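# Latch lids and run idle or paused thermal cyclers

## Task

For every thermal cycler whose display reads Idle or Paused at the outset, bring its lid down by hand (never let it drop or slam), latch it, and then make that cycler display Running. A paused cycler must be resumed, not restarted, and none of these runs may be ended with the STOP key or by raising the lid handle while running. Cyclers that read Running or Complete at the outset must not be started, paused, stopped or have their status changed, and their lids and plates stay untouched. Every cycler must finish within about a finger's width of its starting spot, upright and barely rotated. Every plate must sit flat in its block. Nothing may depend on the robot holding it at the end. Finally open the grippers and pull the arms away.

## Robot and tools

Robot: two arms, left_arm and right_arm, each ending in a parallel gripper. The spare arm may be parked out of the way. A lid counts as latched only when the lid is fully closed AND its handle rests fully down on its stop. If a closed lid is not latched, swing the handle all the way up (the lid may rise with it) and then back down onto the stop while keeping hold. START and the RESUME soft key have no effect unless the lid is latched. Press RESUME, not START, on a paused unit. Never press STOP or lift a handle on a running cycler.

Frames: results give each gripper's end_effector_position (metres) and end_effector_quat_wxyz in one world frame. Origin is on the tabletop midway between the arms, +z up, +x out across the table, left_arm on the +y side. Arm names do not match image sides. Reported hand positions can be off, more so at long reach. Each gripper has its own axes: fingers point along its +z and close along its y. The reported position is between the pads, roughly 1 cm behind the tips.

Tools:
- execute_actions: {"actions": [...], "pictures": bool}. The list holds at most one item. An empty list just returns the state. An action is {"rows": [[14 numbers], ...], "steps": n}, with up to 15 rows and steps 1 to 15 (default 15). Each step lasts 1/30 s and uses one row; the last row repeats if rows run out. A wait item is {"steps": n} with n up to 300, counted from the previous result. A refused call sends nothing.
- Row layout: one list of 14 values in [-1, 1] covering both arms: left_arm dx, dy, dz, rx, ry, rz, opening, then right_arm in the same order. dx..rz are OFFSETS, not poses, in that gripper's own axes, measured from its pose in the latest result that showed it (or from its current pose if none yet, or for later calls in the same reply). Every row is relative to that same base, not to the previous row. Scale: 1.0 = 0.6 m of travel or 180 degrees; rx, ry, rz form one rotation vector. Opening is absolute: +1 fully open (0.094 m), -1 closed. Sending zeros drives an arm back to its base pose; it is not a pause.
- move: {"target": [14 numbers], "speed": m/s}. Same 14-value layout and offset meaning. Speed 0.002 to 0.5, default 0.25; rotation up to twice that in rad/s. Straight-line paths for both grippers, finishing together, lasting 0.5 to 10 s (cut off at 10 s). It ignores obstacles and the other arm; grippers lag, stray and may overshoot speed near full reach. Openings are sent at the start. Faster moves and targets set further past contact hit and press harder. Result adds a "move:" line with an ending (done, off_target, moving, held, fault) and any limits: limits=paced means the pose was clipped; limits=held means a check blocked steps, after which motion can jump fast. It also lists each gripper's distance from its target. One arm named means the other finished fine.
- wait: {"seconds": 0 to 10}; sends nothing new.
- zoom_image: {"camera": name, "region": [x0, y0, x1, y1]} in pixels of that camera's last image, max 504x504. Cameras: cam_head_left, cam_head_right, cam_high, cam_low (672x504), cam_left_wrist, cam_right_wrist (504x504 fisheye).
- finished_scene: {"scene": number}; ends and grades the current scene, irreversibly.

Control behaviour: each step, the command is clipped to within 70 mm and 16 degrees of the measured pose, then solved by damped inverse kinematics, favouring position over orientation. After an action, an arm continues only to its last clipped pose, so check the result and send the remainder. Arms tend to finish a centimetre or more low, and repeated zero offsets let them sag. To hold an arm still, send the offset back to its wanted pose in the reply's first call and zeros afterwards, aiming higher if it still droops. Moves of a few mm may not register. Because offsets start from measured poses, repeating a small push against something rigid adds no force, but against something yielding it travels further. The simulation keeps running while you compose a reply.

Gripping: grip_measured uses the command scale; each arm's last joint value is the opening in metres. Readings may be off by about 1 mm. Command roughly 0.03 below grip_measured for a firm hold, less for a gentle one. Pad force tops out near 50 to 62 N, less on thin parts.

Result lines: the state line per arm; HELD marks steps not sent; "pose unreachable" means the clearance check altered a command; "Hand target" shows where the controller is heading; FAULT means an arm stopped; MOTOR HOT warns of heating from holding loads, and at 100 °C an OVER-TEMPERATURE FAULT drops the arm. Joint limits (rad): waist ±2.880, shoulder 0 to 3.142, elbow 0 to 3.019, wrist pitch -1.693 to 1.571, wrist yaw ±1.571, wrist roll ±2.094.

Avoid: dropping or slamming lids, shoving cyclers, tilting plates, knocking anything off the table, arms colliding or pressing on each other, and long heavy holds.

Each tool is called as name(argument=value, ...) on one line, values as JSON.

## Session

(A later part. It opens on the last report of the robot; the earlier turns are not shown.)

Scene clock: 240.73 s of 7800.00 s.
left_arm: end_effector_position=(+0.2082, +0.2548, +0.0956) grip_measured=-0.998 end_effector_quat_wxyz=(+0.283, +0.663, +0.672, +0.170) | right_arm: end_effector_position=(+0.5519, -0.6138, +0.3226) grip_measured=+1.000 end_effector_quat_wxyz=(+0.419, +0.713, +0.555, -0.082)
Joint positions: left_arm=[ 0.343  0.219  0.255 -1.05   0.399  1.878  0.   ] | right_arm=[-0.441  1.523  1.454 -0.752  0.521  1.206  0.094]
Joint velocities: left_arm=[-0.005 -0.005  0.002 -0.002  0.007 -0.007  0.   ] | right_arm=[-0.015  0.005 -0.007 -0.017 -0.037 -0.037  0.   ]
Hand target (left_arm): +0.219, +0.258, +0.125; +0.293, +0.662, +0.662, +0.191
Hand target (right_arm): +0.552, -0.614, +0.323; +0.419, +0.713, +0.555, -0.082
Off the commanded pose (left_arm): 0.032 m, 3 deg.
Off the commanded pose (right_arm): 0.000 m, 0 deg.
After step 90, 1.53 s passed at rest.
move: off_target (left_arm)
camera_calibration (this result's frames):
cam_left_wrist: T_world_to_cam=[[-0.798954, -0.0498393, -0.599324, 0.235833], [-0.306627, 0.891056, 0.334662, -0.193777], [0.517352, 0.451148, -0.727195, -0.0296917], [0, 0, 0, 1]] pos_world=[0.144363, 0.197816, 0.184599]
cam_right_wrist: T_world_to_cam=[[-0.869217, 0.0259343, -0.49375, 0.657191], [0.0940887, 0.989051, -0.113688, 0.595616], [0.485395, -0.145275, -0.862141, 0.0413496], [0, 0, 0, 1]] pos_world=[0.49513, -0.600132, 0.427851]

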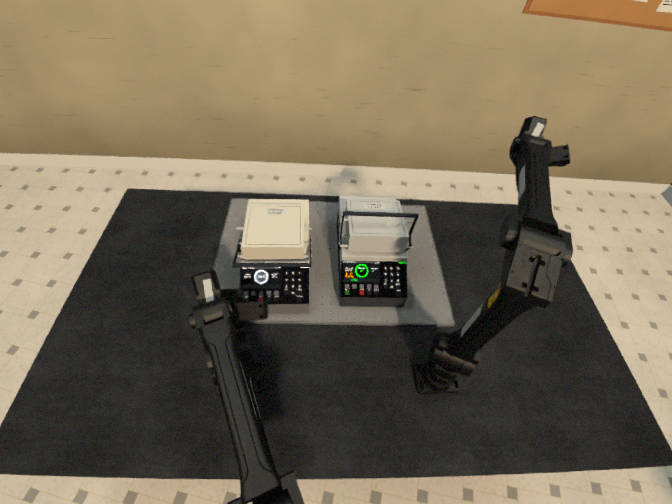

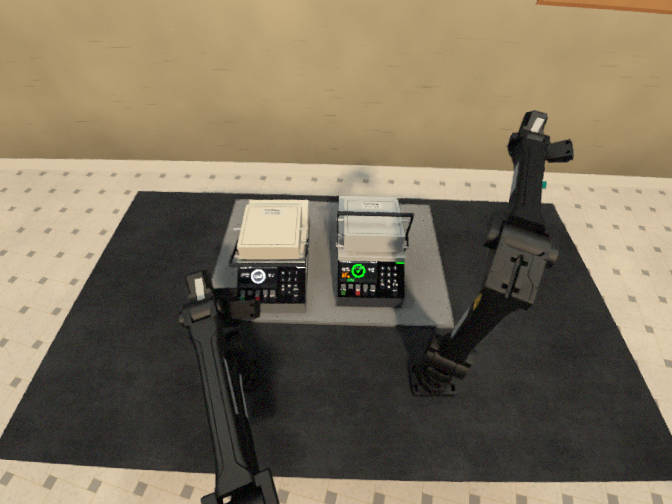

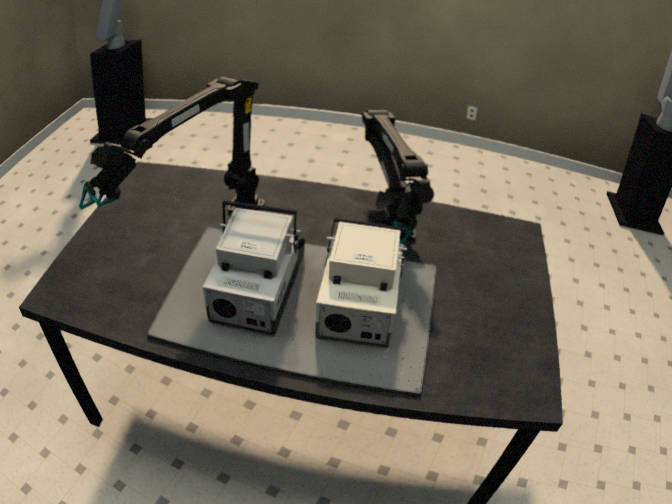

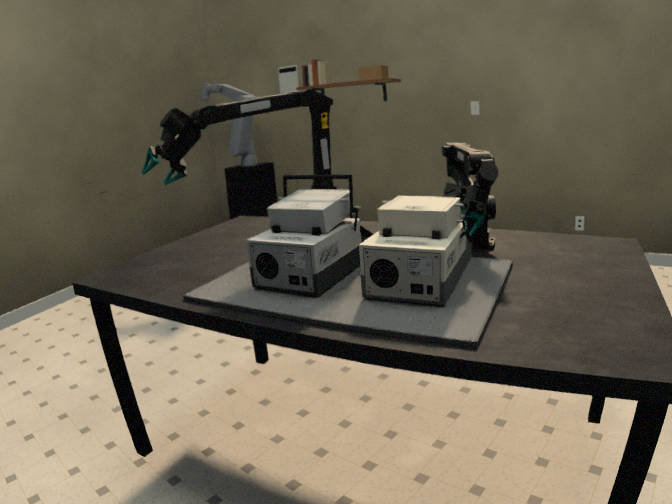

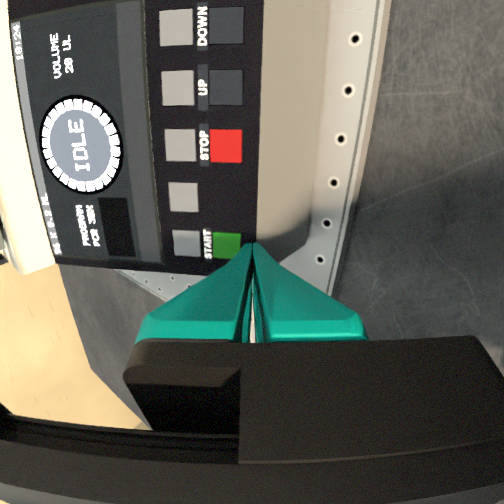

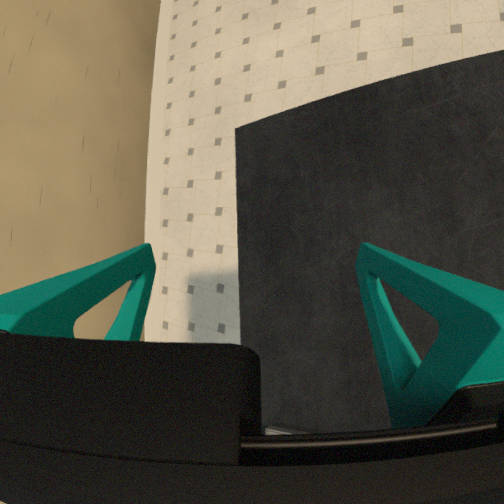

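move(target=[0,0.085,-0.065,0,0,0,-1,0,0,0,0,0,0,1], speed=0.03)

Scene clock: 246.90 s of 7800.00 s.
left_arm: end_effector_position=(+0.2184, +0.2595, +0.1294) grip_measured=-0.998 end_effector_quat_wxyz=(+0.278, +0.664, +0.677, +0.156) | right_arm: end_effector_position=(+0.5519, -0.6138, +0.3226) grip_measured=+1.000 end_effector_quat_wxyz=(+0.419, +0.713, +0.555, -0.082)
Joint positions: left_arm=[ 0.343  0.325  0.364 -1.084  0.399  1.878  0.   ] | right_arm=[-0.441  1.523  1.454 -0.752  0.521  1.206  0.094]
Joint velocities: left_arm=[-0.015  0.005  0.002 -0.007 -0.022 -0.022  0.001] | right_arm=[-0.015 -0.005 -0.012 -0.017  0.037 -0.037  0.   ]
Hand target (left_arm): +0.226, +0.263, +0.156; +0.283, +0.663, +0.671, +0.171
Hand target (right_arm): +0.552, -0.614, +0.323; +0.419, +0.713, +0.555, -0.082
Off the commanded pose (left_arm): 0.029 m, 2 deg.
Off the commanded pose (right_arm): 0.000 m, 0 deg.
After step 90, 0.73 s passed at rest.
move: off_target (left_arm)
camera_calibration (this result's frames):
cam_left_wrist: T_world_to_cam=[[-0.816409, -0.0579721, -0.574556, 0.267223], [-0.296724, 0.89567, 0.331255, -0.209119], [0.495409, 0.440925, -0.748435, -0.00236092], [0, 0, 0, 1]] pos_world=[0.157282, 0.203835, 0.22104]
cam_right_wrist: T_world_to_cam=[[-0.869217, 0.0259343, -0.49375, 0.657191], [0.0940887, 0.989051, -0.113688, 0.595616], [0.485395, -0.145275, -0.862141, 0.0413496], [0, 0, 0, 1]] pos_world=[0.49513, -0.600132, 0.427851]

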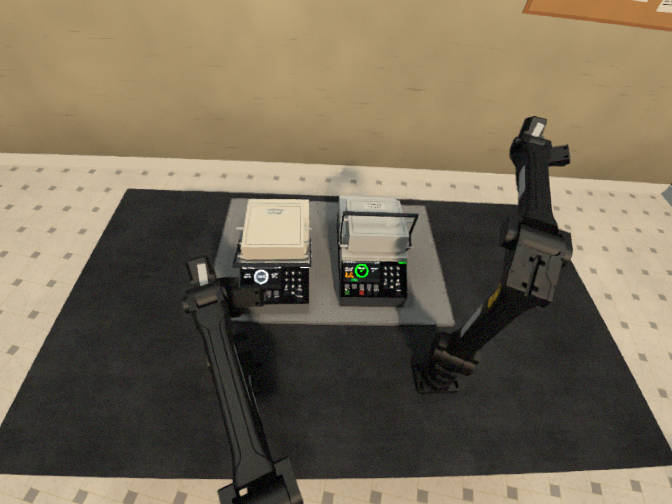

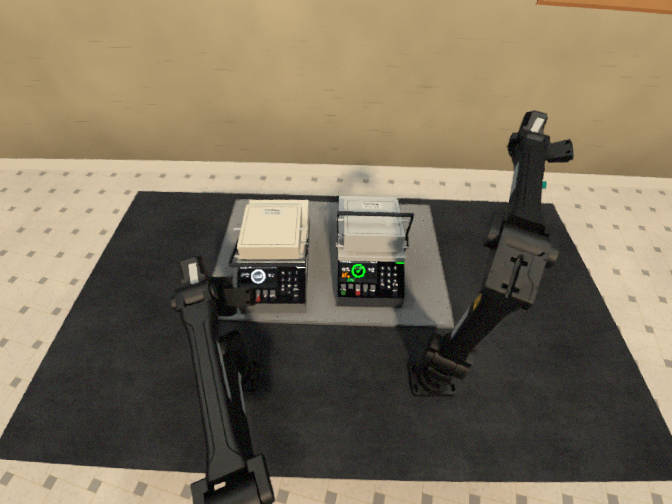

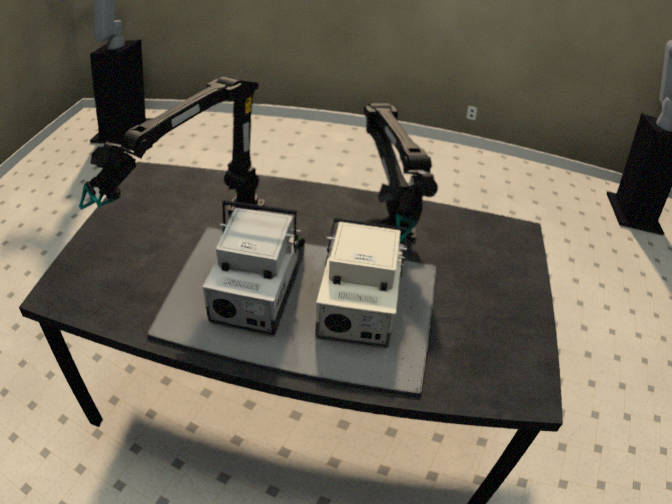

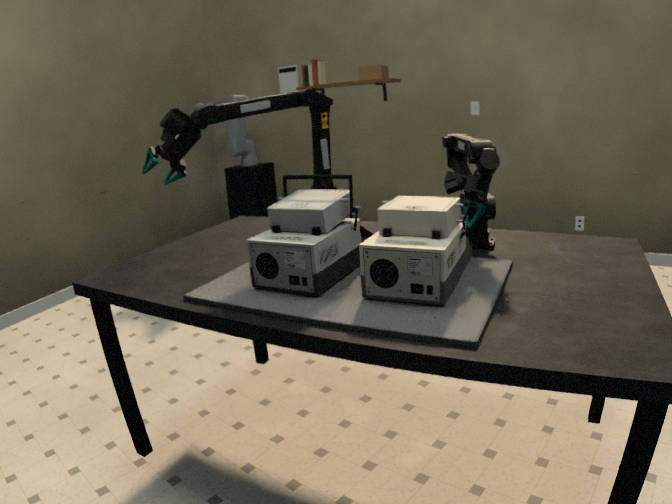

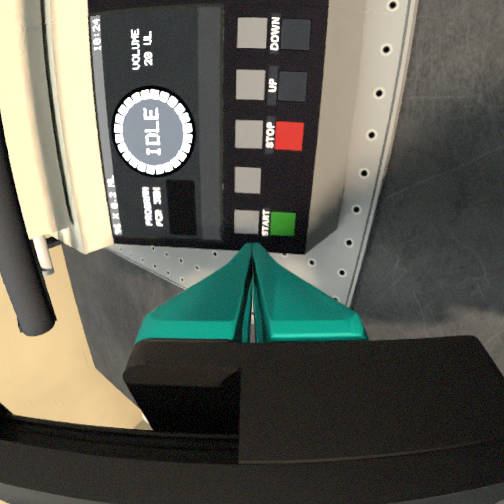

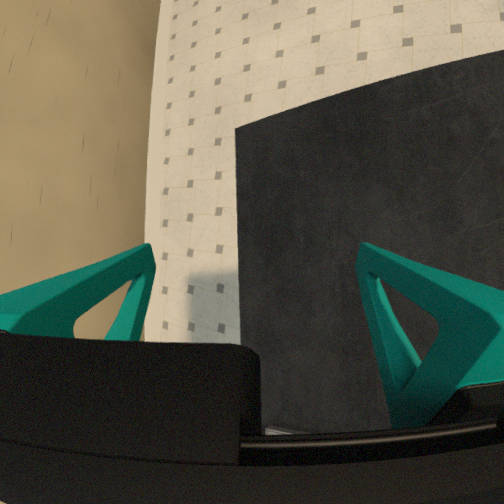

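move(target=[-0.005,-0.055,0.075,0,0,0,-1,0,0,0,0,0,0,1], speed=0.03)

Scene clock: 254.27 s of 7800.00 s.
left_arm: end_effector_position=(+0.2144, +0.2512, +0.0977) grip_measured=-0.998 end_effector_quat_wxyz=(+0.277, +0.660, +0.679, +0.163) | right_arm: end_effector_position=(+0.5519, -0.6138, +0.3226) grip_measured=+1.000 end_effector_quat_wxyz=(+0.419, +0.713, +0.555, -0.082)
Joint positions: left_arm=[ 0.267  0.257  0.268 -1.017  0.351  1.801  0.   ] | right_arm=[-0.441  1.523  1.454 -0.752  0.521  1.206  0.094]
Joint velocities: left_arm=[-0.005 -0.005 -0.002 -0.007 -0.007  0.022 -0.   ] | right_arm=[-0.005 -0.024 -0.007 -0.012 -0.037  0.066  0.   ]
Hand target (left_arm): +0.214, +0.247, +0.077; +0.278, +0.663, +0.677, +0.155
Hand target (right_arm): +0.552, -0.614, +0.323; +0.419, +0.713, +0.555, -0.082
Off the commanded pose (left_arm): 0.023 m, 1 deg.
Off the commanded pose (right_arm): 0.000 m, 0 deg.
After step 90, 2.27 s passed at rest.
move: off_target (left_arm)
camera_calibration (this result's frames):
cam_left_wrist: T_world_to_cam=[[-0.810617, -0.0620717, -0.582277, 0.245748], [-0.309163, 0.889848, 0.335543, -0.188649], [0.49731, 0.452015, -0.740517, -0.02436], [0, 0, 0, 1]] pos_world=[0.152999, 0.194134, 0.188354]
cam_right_wrist: T_world_to_cam=[[-0.869217, 0.0259343, -0.49375, 0.657191], [0.0940887, 0.989051, -0.113688, 0.595616], [0.485395, -0.145275, -0.862141, 0.0413496], [0, 0, 0, 1]] pos_world=[0.49513, -0.600132, 0.427851]

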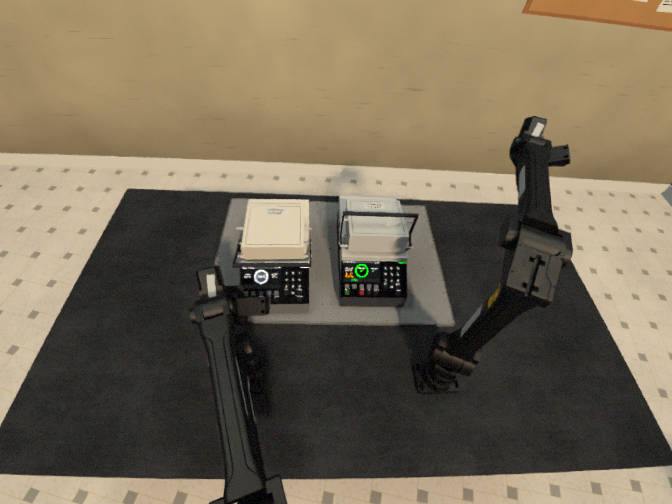

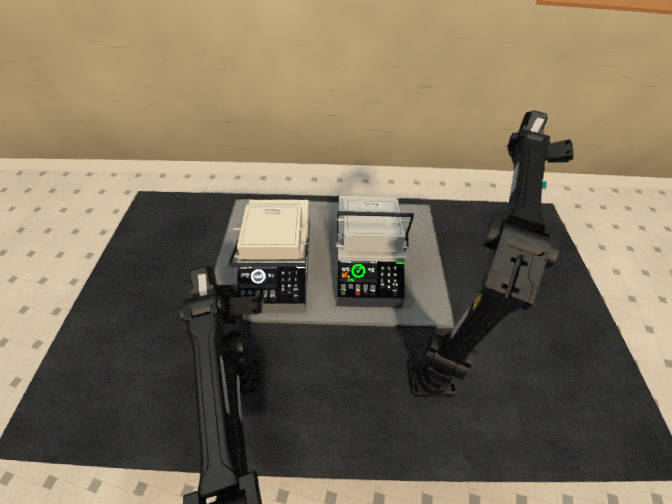

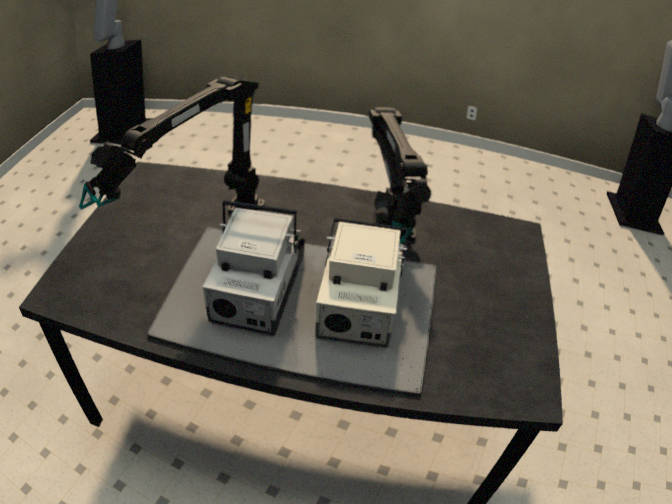

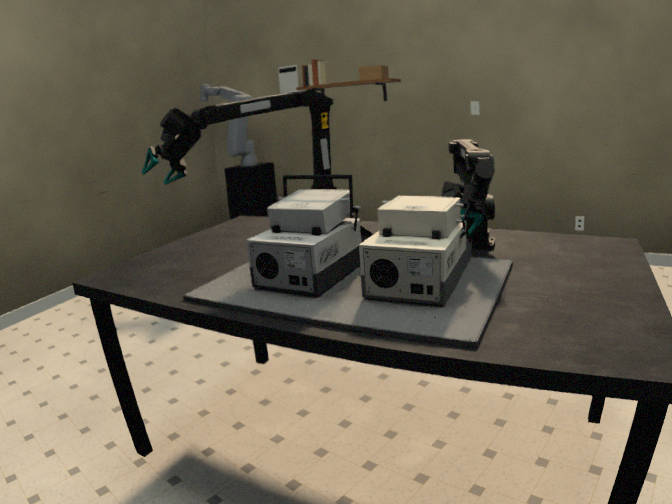

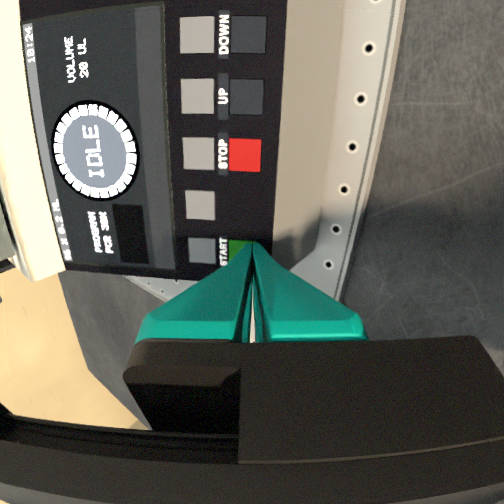

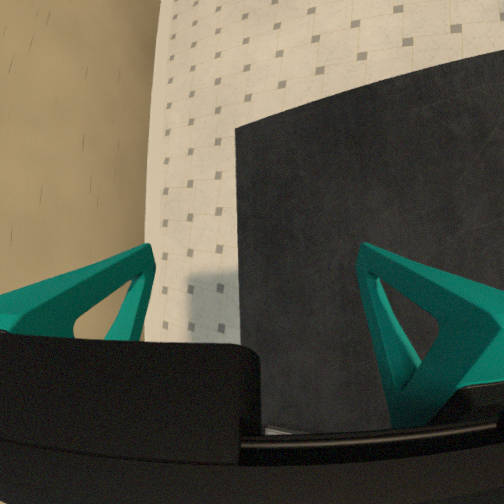

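Over the key; press along z.

move(target=[0,0.005,0.08,0,0,0,-1,0,0,0,0,0,0,1], speed=0.02)

Scene clock: 261.17 s of 7800.00 s.
left_arm: end_effector_position=(+0.2220, +0.2491, +0.0997) grip_measured=-0.998 end_effector_quat_wxyz=(+0.274, +0.653, +0.685, +0.171) | right_arm: end_effector_position=(+0.5519, -0.6138, +0.3226) grip_measured=+1.000 end_effector_quat_wxyz=(+0.419, +0.713, +0.555, -0.082)
Joint positions: left_arm=[ 0.188  0.269  0.27  -0.972  0.289  1.715  0.   ] | right_arm=[-0.441  1.523  1.454 -0.752  0.521  1.206  0.094]
Joint velocities: left_arm=[-0.015  0.005  0.002 -0.002 -0.007 -0.081 -0.001] | right_arm=[-0.005 -0.024 -0.007 -0.017  0.007 -0.007  0.   ]
Hand target (left_arm): +0.229, +0.245, +0.068; +0.278, +0.660, +0.678, +0.162
Hand target (right_arm): +0.552, -0.614, +0.323; +0.419, +0.713, +0.555, -0.082
Off the commanded pose (left_arm): 0.045 m, 2 deg.
Off the commanded pose (right_arm): 0.000 m, 0 deg.
After step 90, 1.27 s passed at rest.
move: off_target (left_arm)
camera_calibration (this result's frames):
cam_left_wrist: T_world_to_cam=[[-0.806097, -0.0761816, -0.58686, 0.2559], [-0.332179, 0.878962, 0.342173, -0.177915], [0.48976, 0.470767, -0.733835, -0.0293611], [0, 0, 0, 1]] pos_world=[0.16156, 0.189698, 0.189509]
cam_right_wrist: T_world_to_cam=[[-0.869217, 0.0259343, -0.49375, 0.657191], [0.0940887, 0.989051, -0.113688, 0.595616], [0.485395, -0.145275, -0.862141, 0.0413496], [0, 0, 0, 1]] pos_world=[0.49513, -0.600132, 0.427851]

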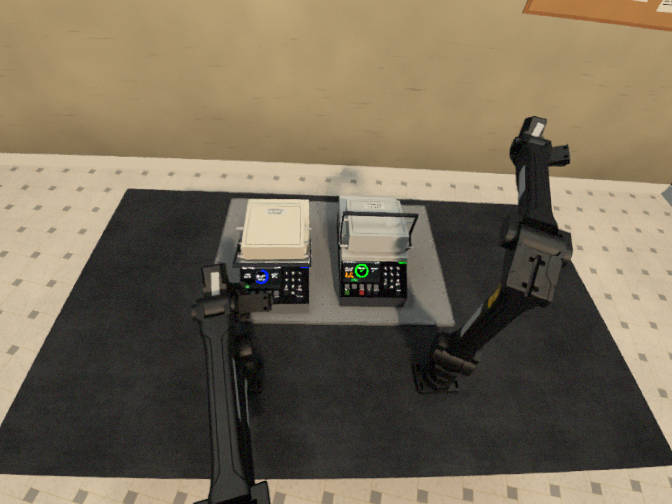

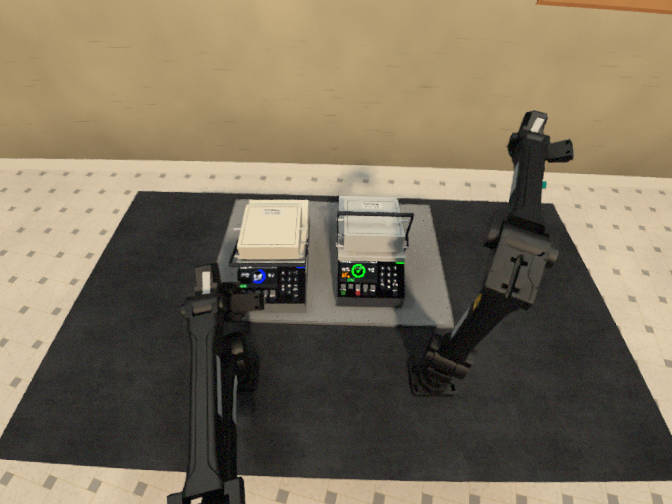

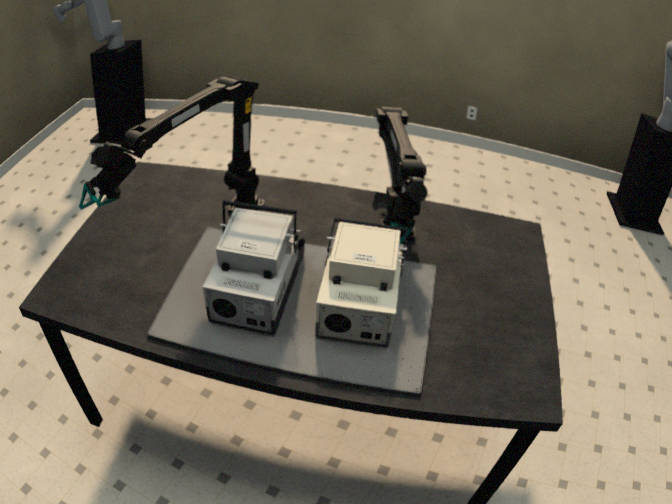

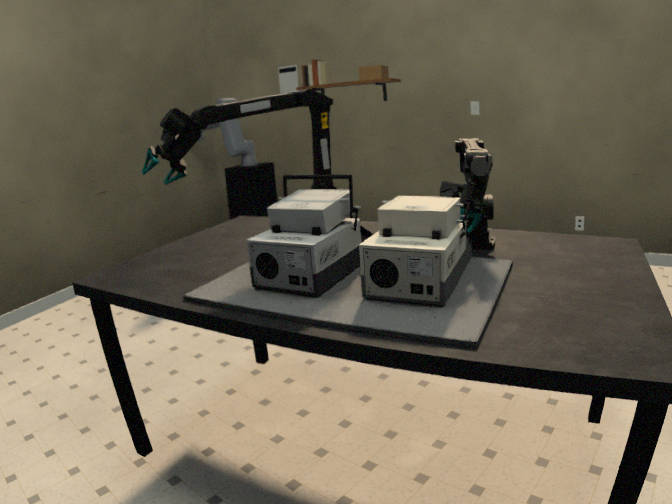

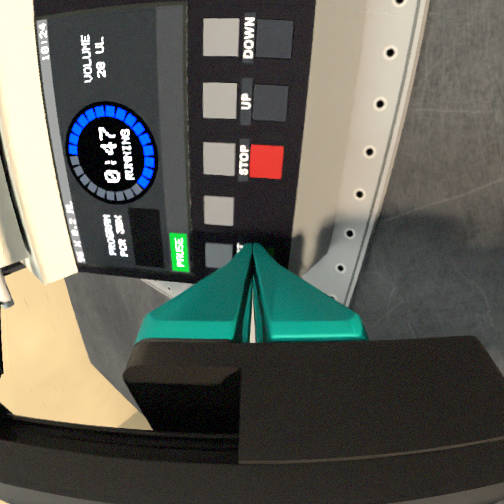

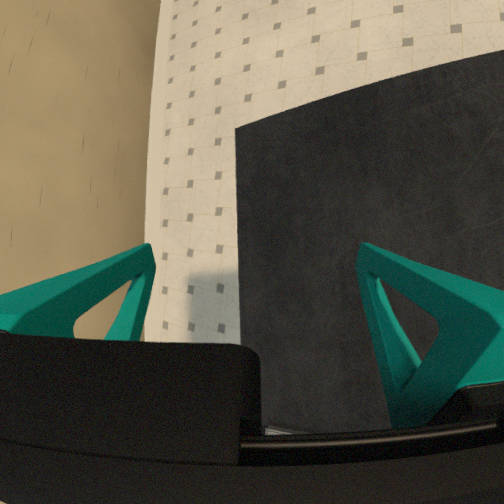

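move(target=[0.05,0.15,-0.2,0,0,0,-1,0,0,0,0,0,0,1], speed=0.1)

move(target=[0.45,0.1,0.1,0,0,0,-1,0,0,0,0,0,0,1])

Scene clock: 268.83 s of 7800.00 s.
left_arm: end_effector_position=(+0.2183, +0.2950, +0.2195) grip_measured=-0.998 end_effector_quat_wxyz=(+0.269, +0.652, +0.692, +0.158) | right_arm: end_effector_position=(+0.5519, -0.6138, +0.3226) grip_measured=+1.000 end_effector_quat_wxyz=(+0.419, +0.713, +0.555, -0.082)
Joint positions: left_arm=[ 0.575  0.462  0.633 -1.31   0.48   2.073  0.   ] | right_arm=[-0.441  1.523  1.454 -0.752  0.521  1.206  0.094]
Joint velocities: left_arm=[ 0.005 -0.005  0.002 -0.012  0.037  0.007 -0.   ] | right_arm=[ 0.005  0.005  0.002  0.007 -0.022 -0.022  0.   ]
Hand target (left_arm): +0.222, +0.300, +0.243; +0.271, +0.654, +0.685, +0.174
Hand target (right_arm): +0.552, -0.614, +0.323; +0.419, +0.713, +0.555, -0.082
Off the commanded pose (left_arm): 0.025 m, 2 deg.
Off the commanded pose (right_arm): 0.000 m, 0 deg.
After step 90, 2.67 s passed at rest.
move: off_target (left_arm)
camera_calibration (this result's frames):
cam_left_wrist: T_world_to_cam=[[-0.821365, -0.0888889, -0.563434, 0.3287], [-0.3276, 0.882135, 0.338403, -0.261568], [0.466944, 0.462533, -0.753675, 0.0504956], [0, 0, 0, 1]] pos_world=[0.160714, 0.2366, 0.311773]
cam_right_wrist: T_world_to_cam=[[-0.869217, 0.0259343, -0.49375, 0.657191], [0.0940887, 0.989051, -0.113688, 0.595616], [0.485395, -0.145275, -0.862141, 0.0413496], [0, 0, 0, 1]] pos_world=[0.49513, -0.600132, 0.427851]

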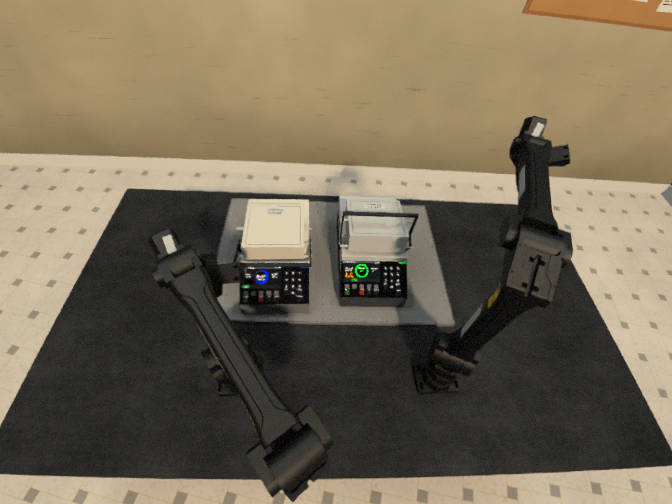

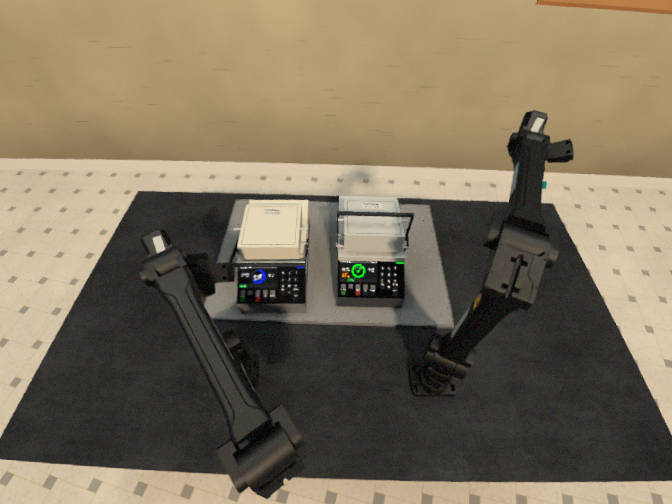

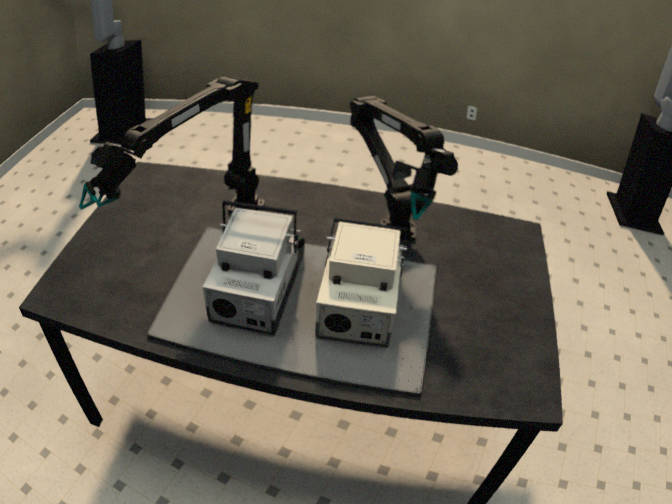

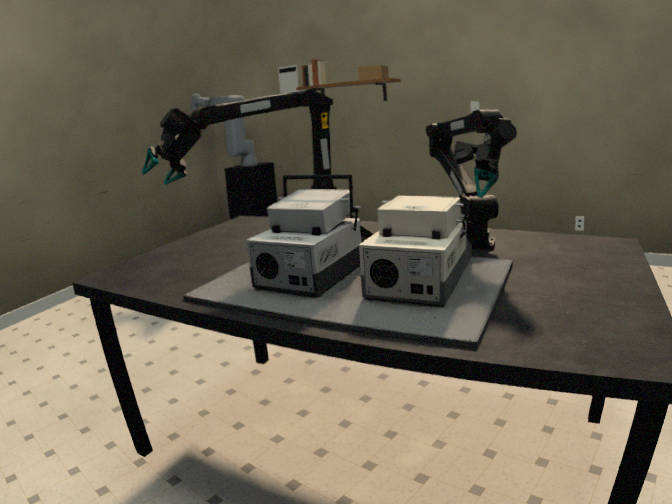

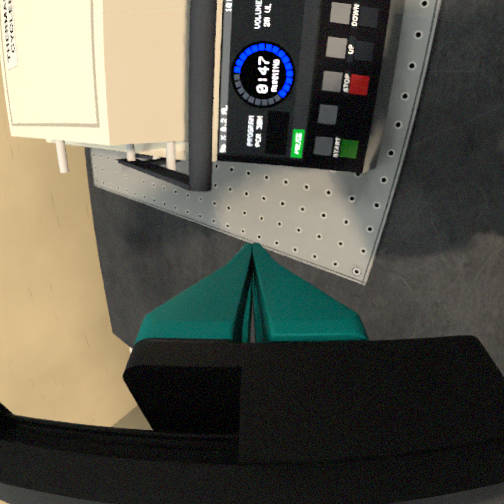

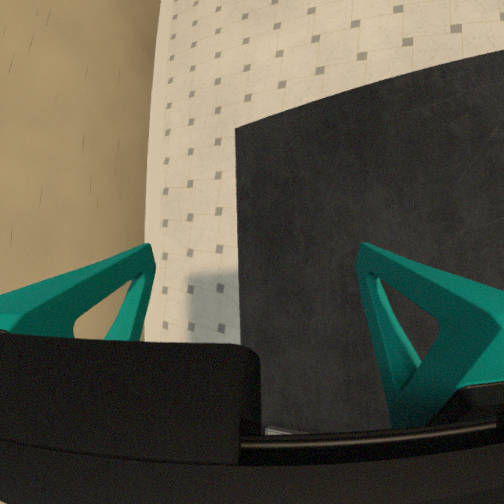

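Scene clock: 270.37 s of 7800.00 s.
left_arm: end_effector_position=(+0.2898, +0.5413, +0.1364) grip_measured=-0.998 end_effector_quat_wxyz=(+0.227, +0.514, +0.813, +0.155) | right_arm: end_effector_position=(+0.5519, -0.6138, +0.3226) grip_measured=+1.000 end_effector_quat_wxyz=(+0.419, +0.713, +0.555, -0.082)
Joint positions: left_arm=[ 0.944  1.263  0.832 -0.816  0.462  2.088  0.   ] | right_arm=[-0.441  1.523  1.454 -0.752  0.521  1.206  0.094]
Joint velocities: left_arm=[-0.005  0.005  0.007 -0.012 -0.051  0.095  0.   ] | right_arm=[-0.005 -0.024 -0.007 -0.007  0.007  0.051  0.   ]
Hand target (left_arm): +0.299, +0.562, +0.160; +0.226, +0.519, +0.802, +0.190
Hand target (right_arm): +0.552, -0.614, +0.323; +0.419, +0.713, +0.555, -0.082
Off the commanded pose (left_arm): 0.032 m, 22 deg; orientation clipped at the last step of the last action.
Off the commanded pose (right_arm): 0.000 m, 0 deg.
joint sent to its limit (left arm) — the command would take joint 6 (wrist roll) past its upper limit, so that joint was sent only as far as its limit.
move: off_target (left_arm); limits=paced
camera_calibration (this result's frames):
cam_left_wrist: T_world_to_cam=[[-0.773337, -0.413578, -0.480524, 0.512954], [-0.595476, 0.733986, 0.326609, -0.267855], [0.21762, 0.538719, -0.813894, -0.120247], [0, 0, 0, 1]] pos_world=[0.263353, 0.473527, 0.236102]
cam_right_wrist: T_world_to_cam=[[-0.869217, 0.0259343, -0.49375, 0.657191], [0.0940887, 0.989051, -0.113688, 0.595616], [0.485395, -0.145275, -0.862141, 0.0413496], [0, 0, 0, 1]] pos_world=[0.49513, -0.600132, 0.427851]

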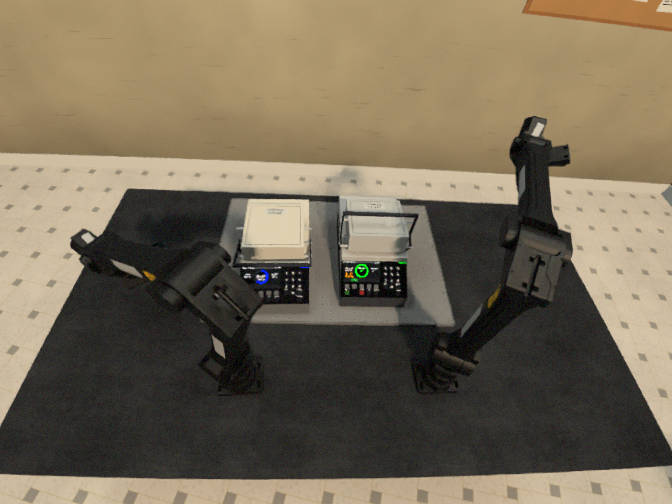

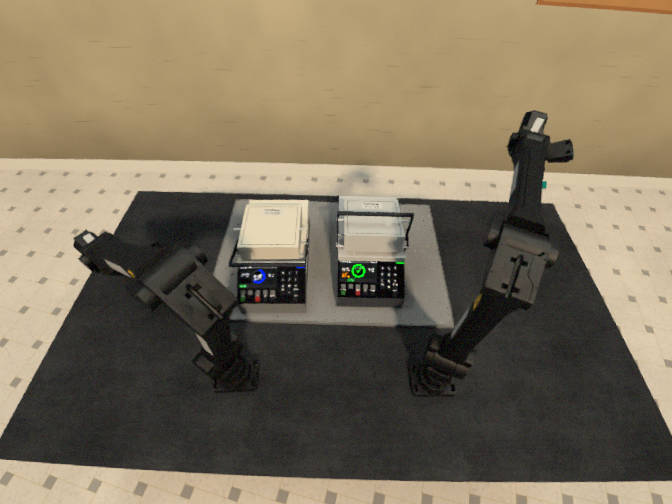

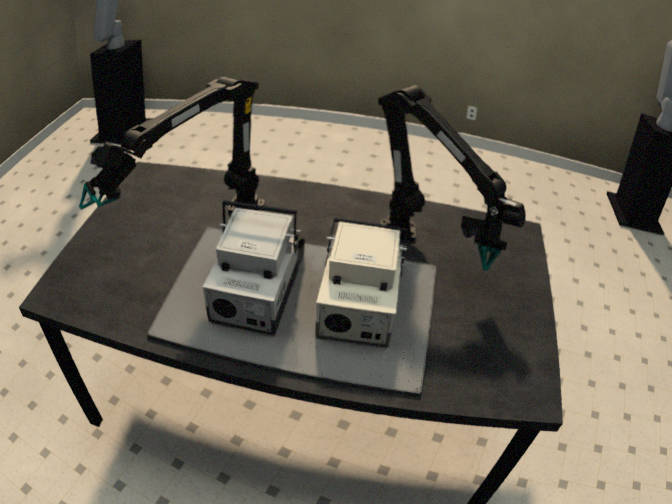

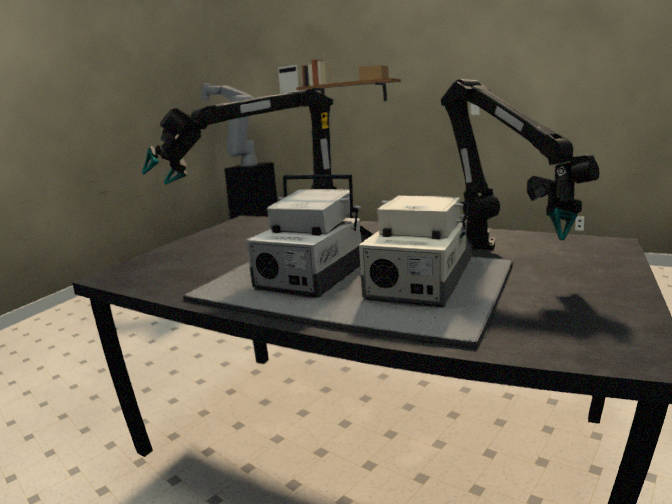

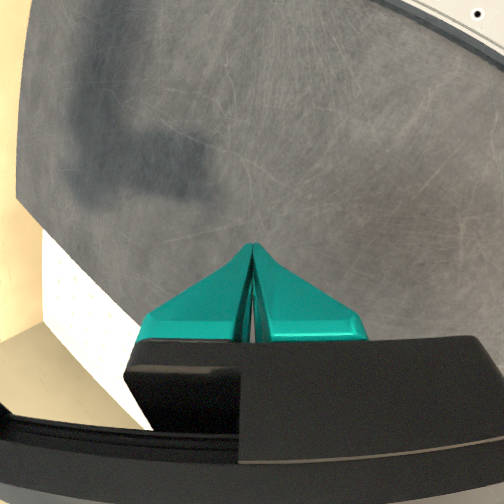

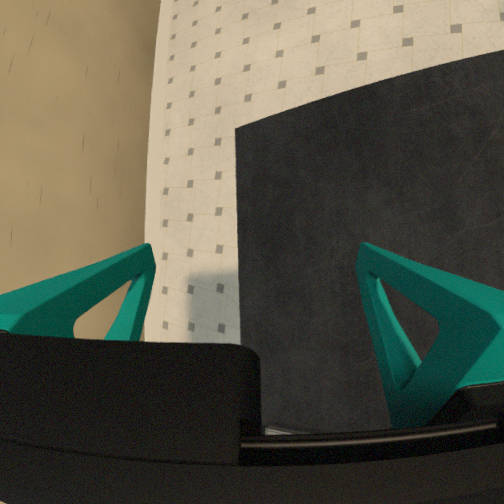

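move(target=[0,0,0,0,0,0,-1,0.417,-0.70,-0.76,-0.17,0.38,-0.135,-1])

Scene clock: 294.60 s of 7800.00 s.
left_arm: end_effector_position=(+0.2898, +0.5412, +0.1364) grip_measured=-0.998 end_effector_quat_wxyz=(+0.227, +0.514, +0.813, +0.155) | right_arm: end_effector_position=(+0.1184, -0.1157, +0.2541) grip_measured=-0.978 end_effector_quat_wxyz=(+0.149, +0.326, +0.850, +0.386)
Joint positions: left_arm=[ 0.944  1.263  0.832 -0.816  0.462  2.088  0.   ] | right_arm=[ 1.515  0.275  0.607 -1.189  0.517  2.088  0.001]
Joint velocities: left_arm=[-0.005 -0.005  0.022 -0.012 -0.007 -0.022 -0.001] | right_arm=[ 0.005  0.005 -0.002 -0.022 -0.037 -0.051  0.   ]
Hand target (left_arm): +0.290, +0.541, +0.136; +0.227, +0.514, +0.813, +0.155
Hand target (right_arm): +0.121, -0.112, +0.257; +0.146, +0.339, +0.841, +0.395
Off the commanded pose (left_arm): 0.000 m, 0 deg.
Off the commanded pose (right_arm): 0.012 m, 8 deg.
joint sent to its limit (right arm) — the command would take joint 6 (wrist roll) past its upper limit, so that joint was sent only as far as its limit.
After step 90, 17.83 s passed at rest.
move: off_target (right_arm)
camera_calibration (this result's frames):
cam_left_wrist: T_world_to_cam=[[-0.773237, -0.413572, -0.480689, 0.512977], [-0.595489, 0.734118, 0.326288, -0.267833], [0.217939, 0.538543, -0.813925, -0.120207], [0, 0, 0, 1]] pos_world=[0.263359, 0.473511, 0.236134]
cam_right_wrist: T_world_to_cam=[[-0.4318, -0.503217, -0.748547, 0.185432], [-0.901679, 0.219783, 0.372384, 0.0413863], [-0.0228722, 0.835744, -0.548642, 0.359144], [0, 0, 0, 1]] pos_world=[0.125601, -0.215936, 0.320435]

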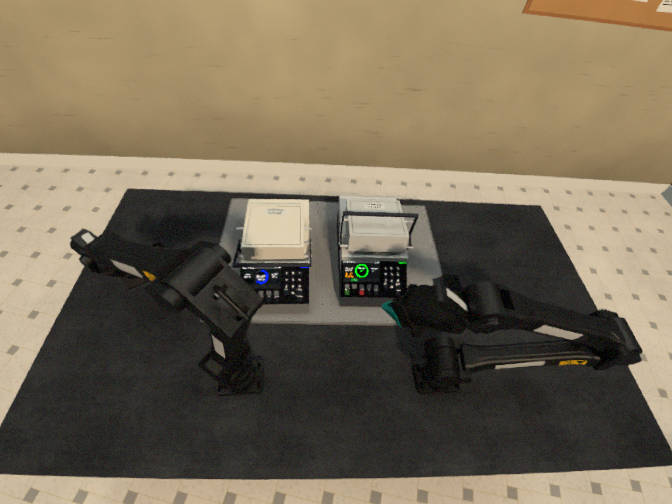

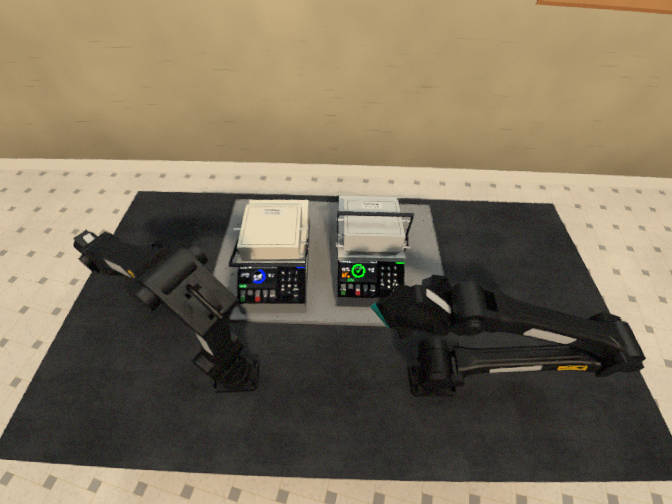

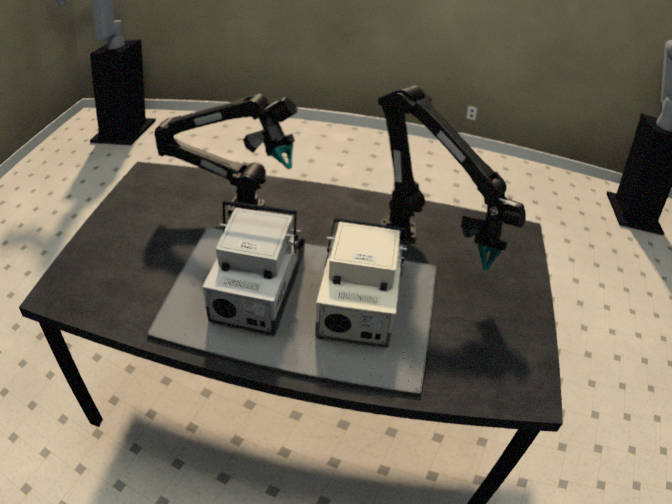

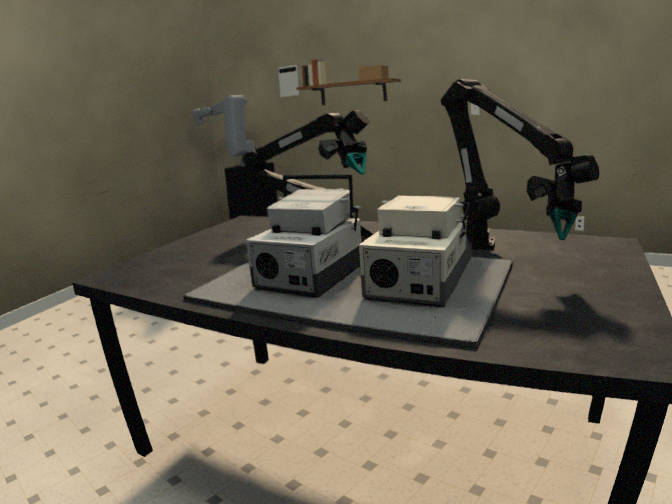

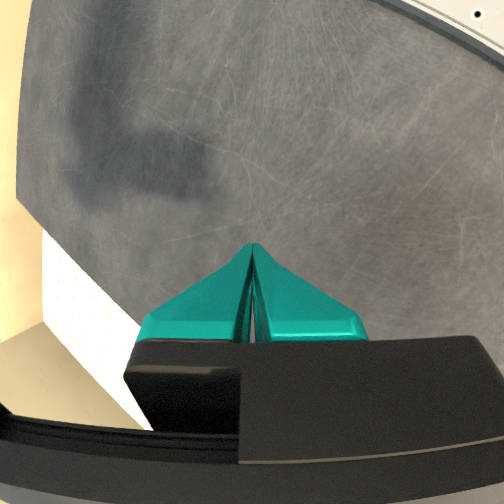

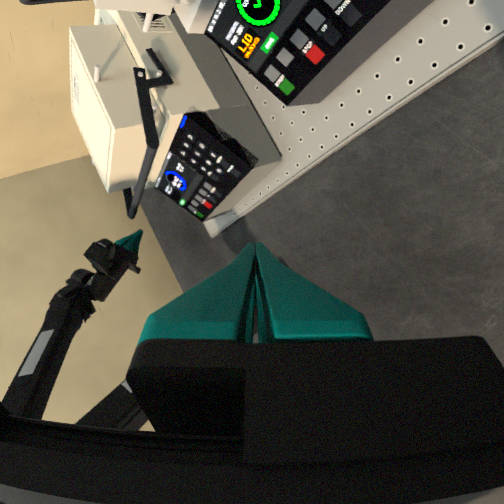

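finished_scene(scene=2)

The scene is finished: the task was done.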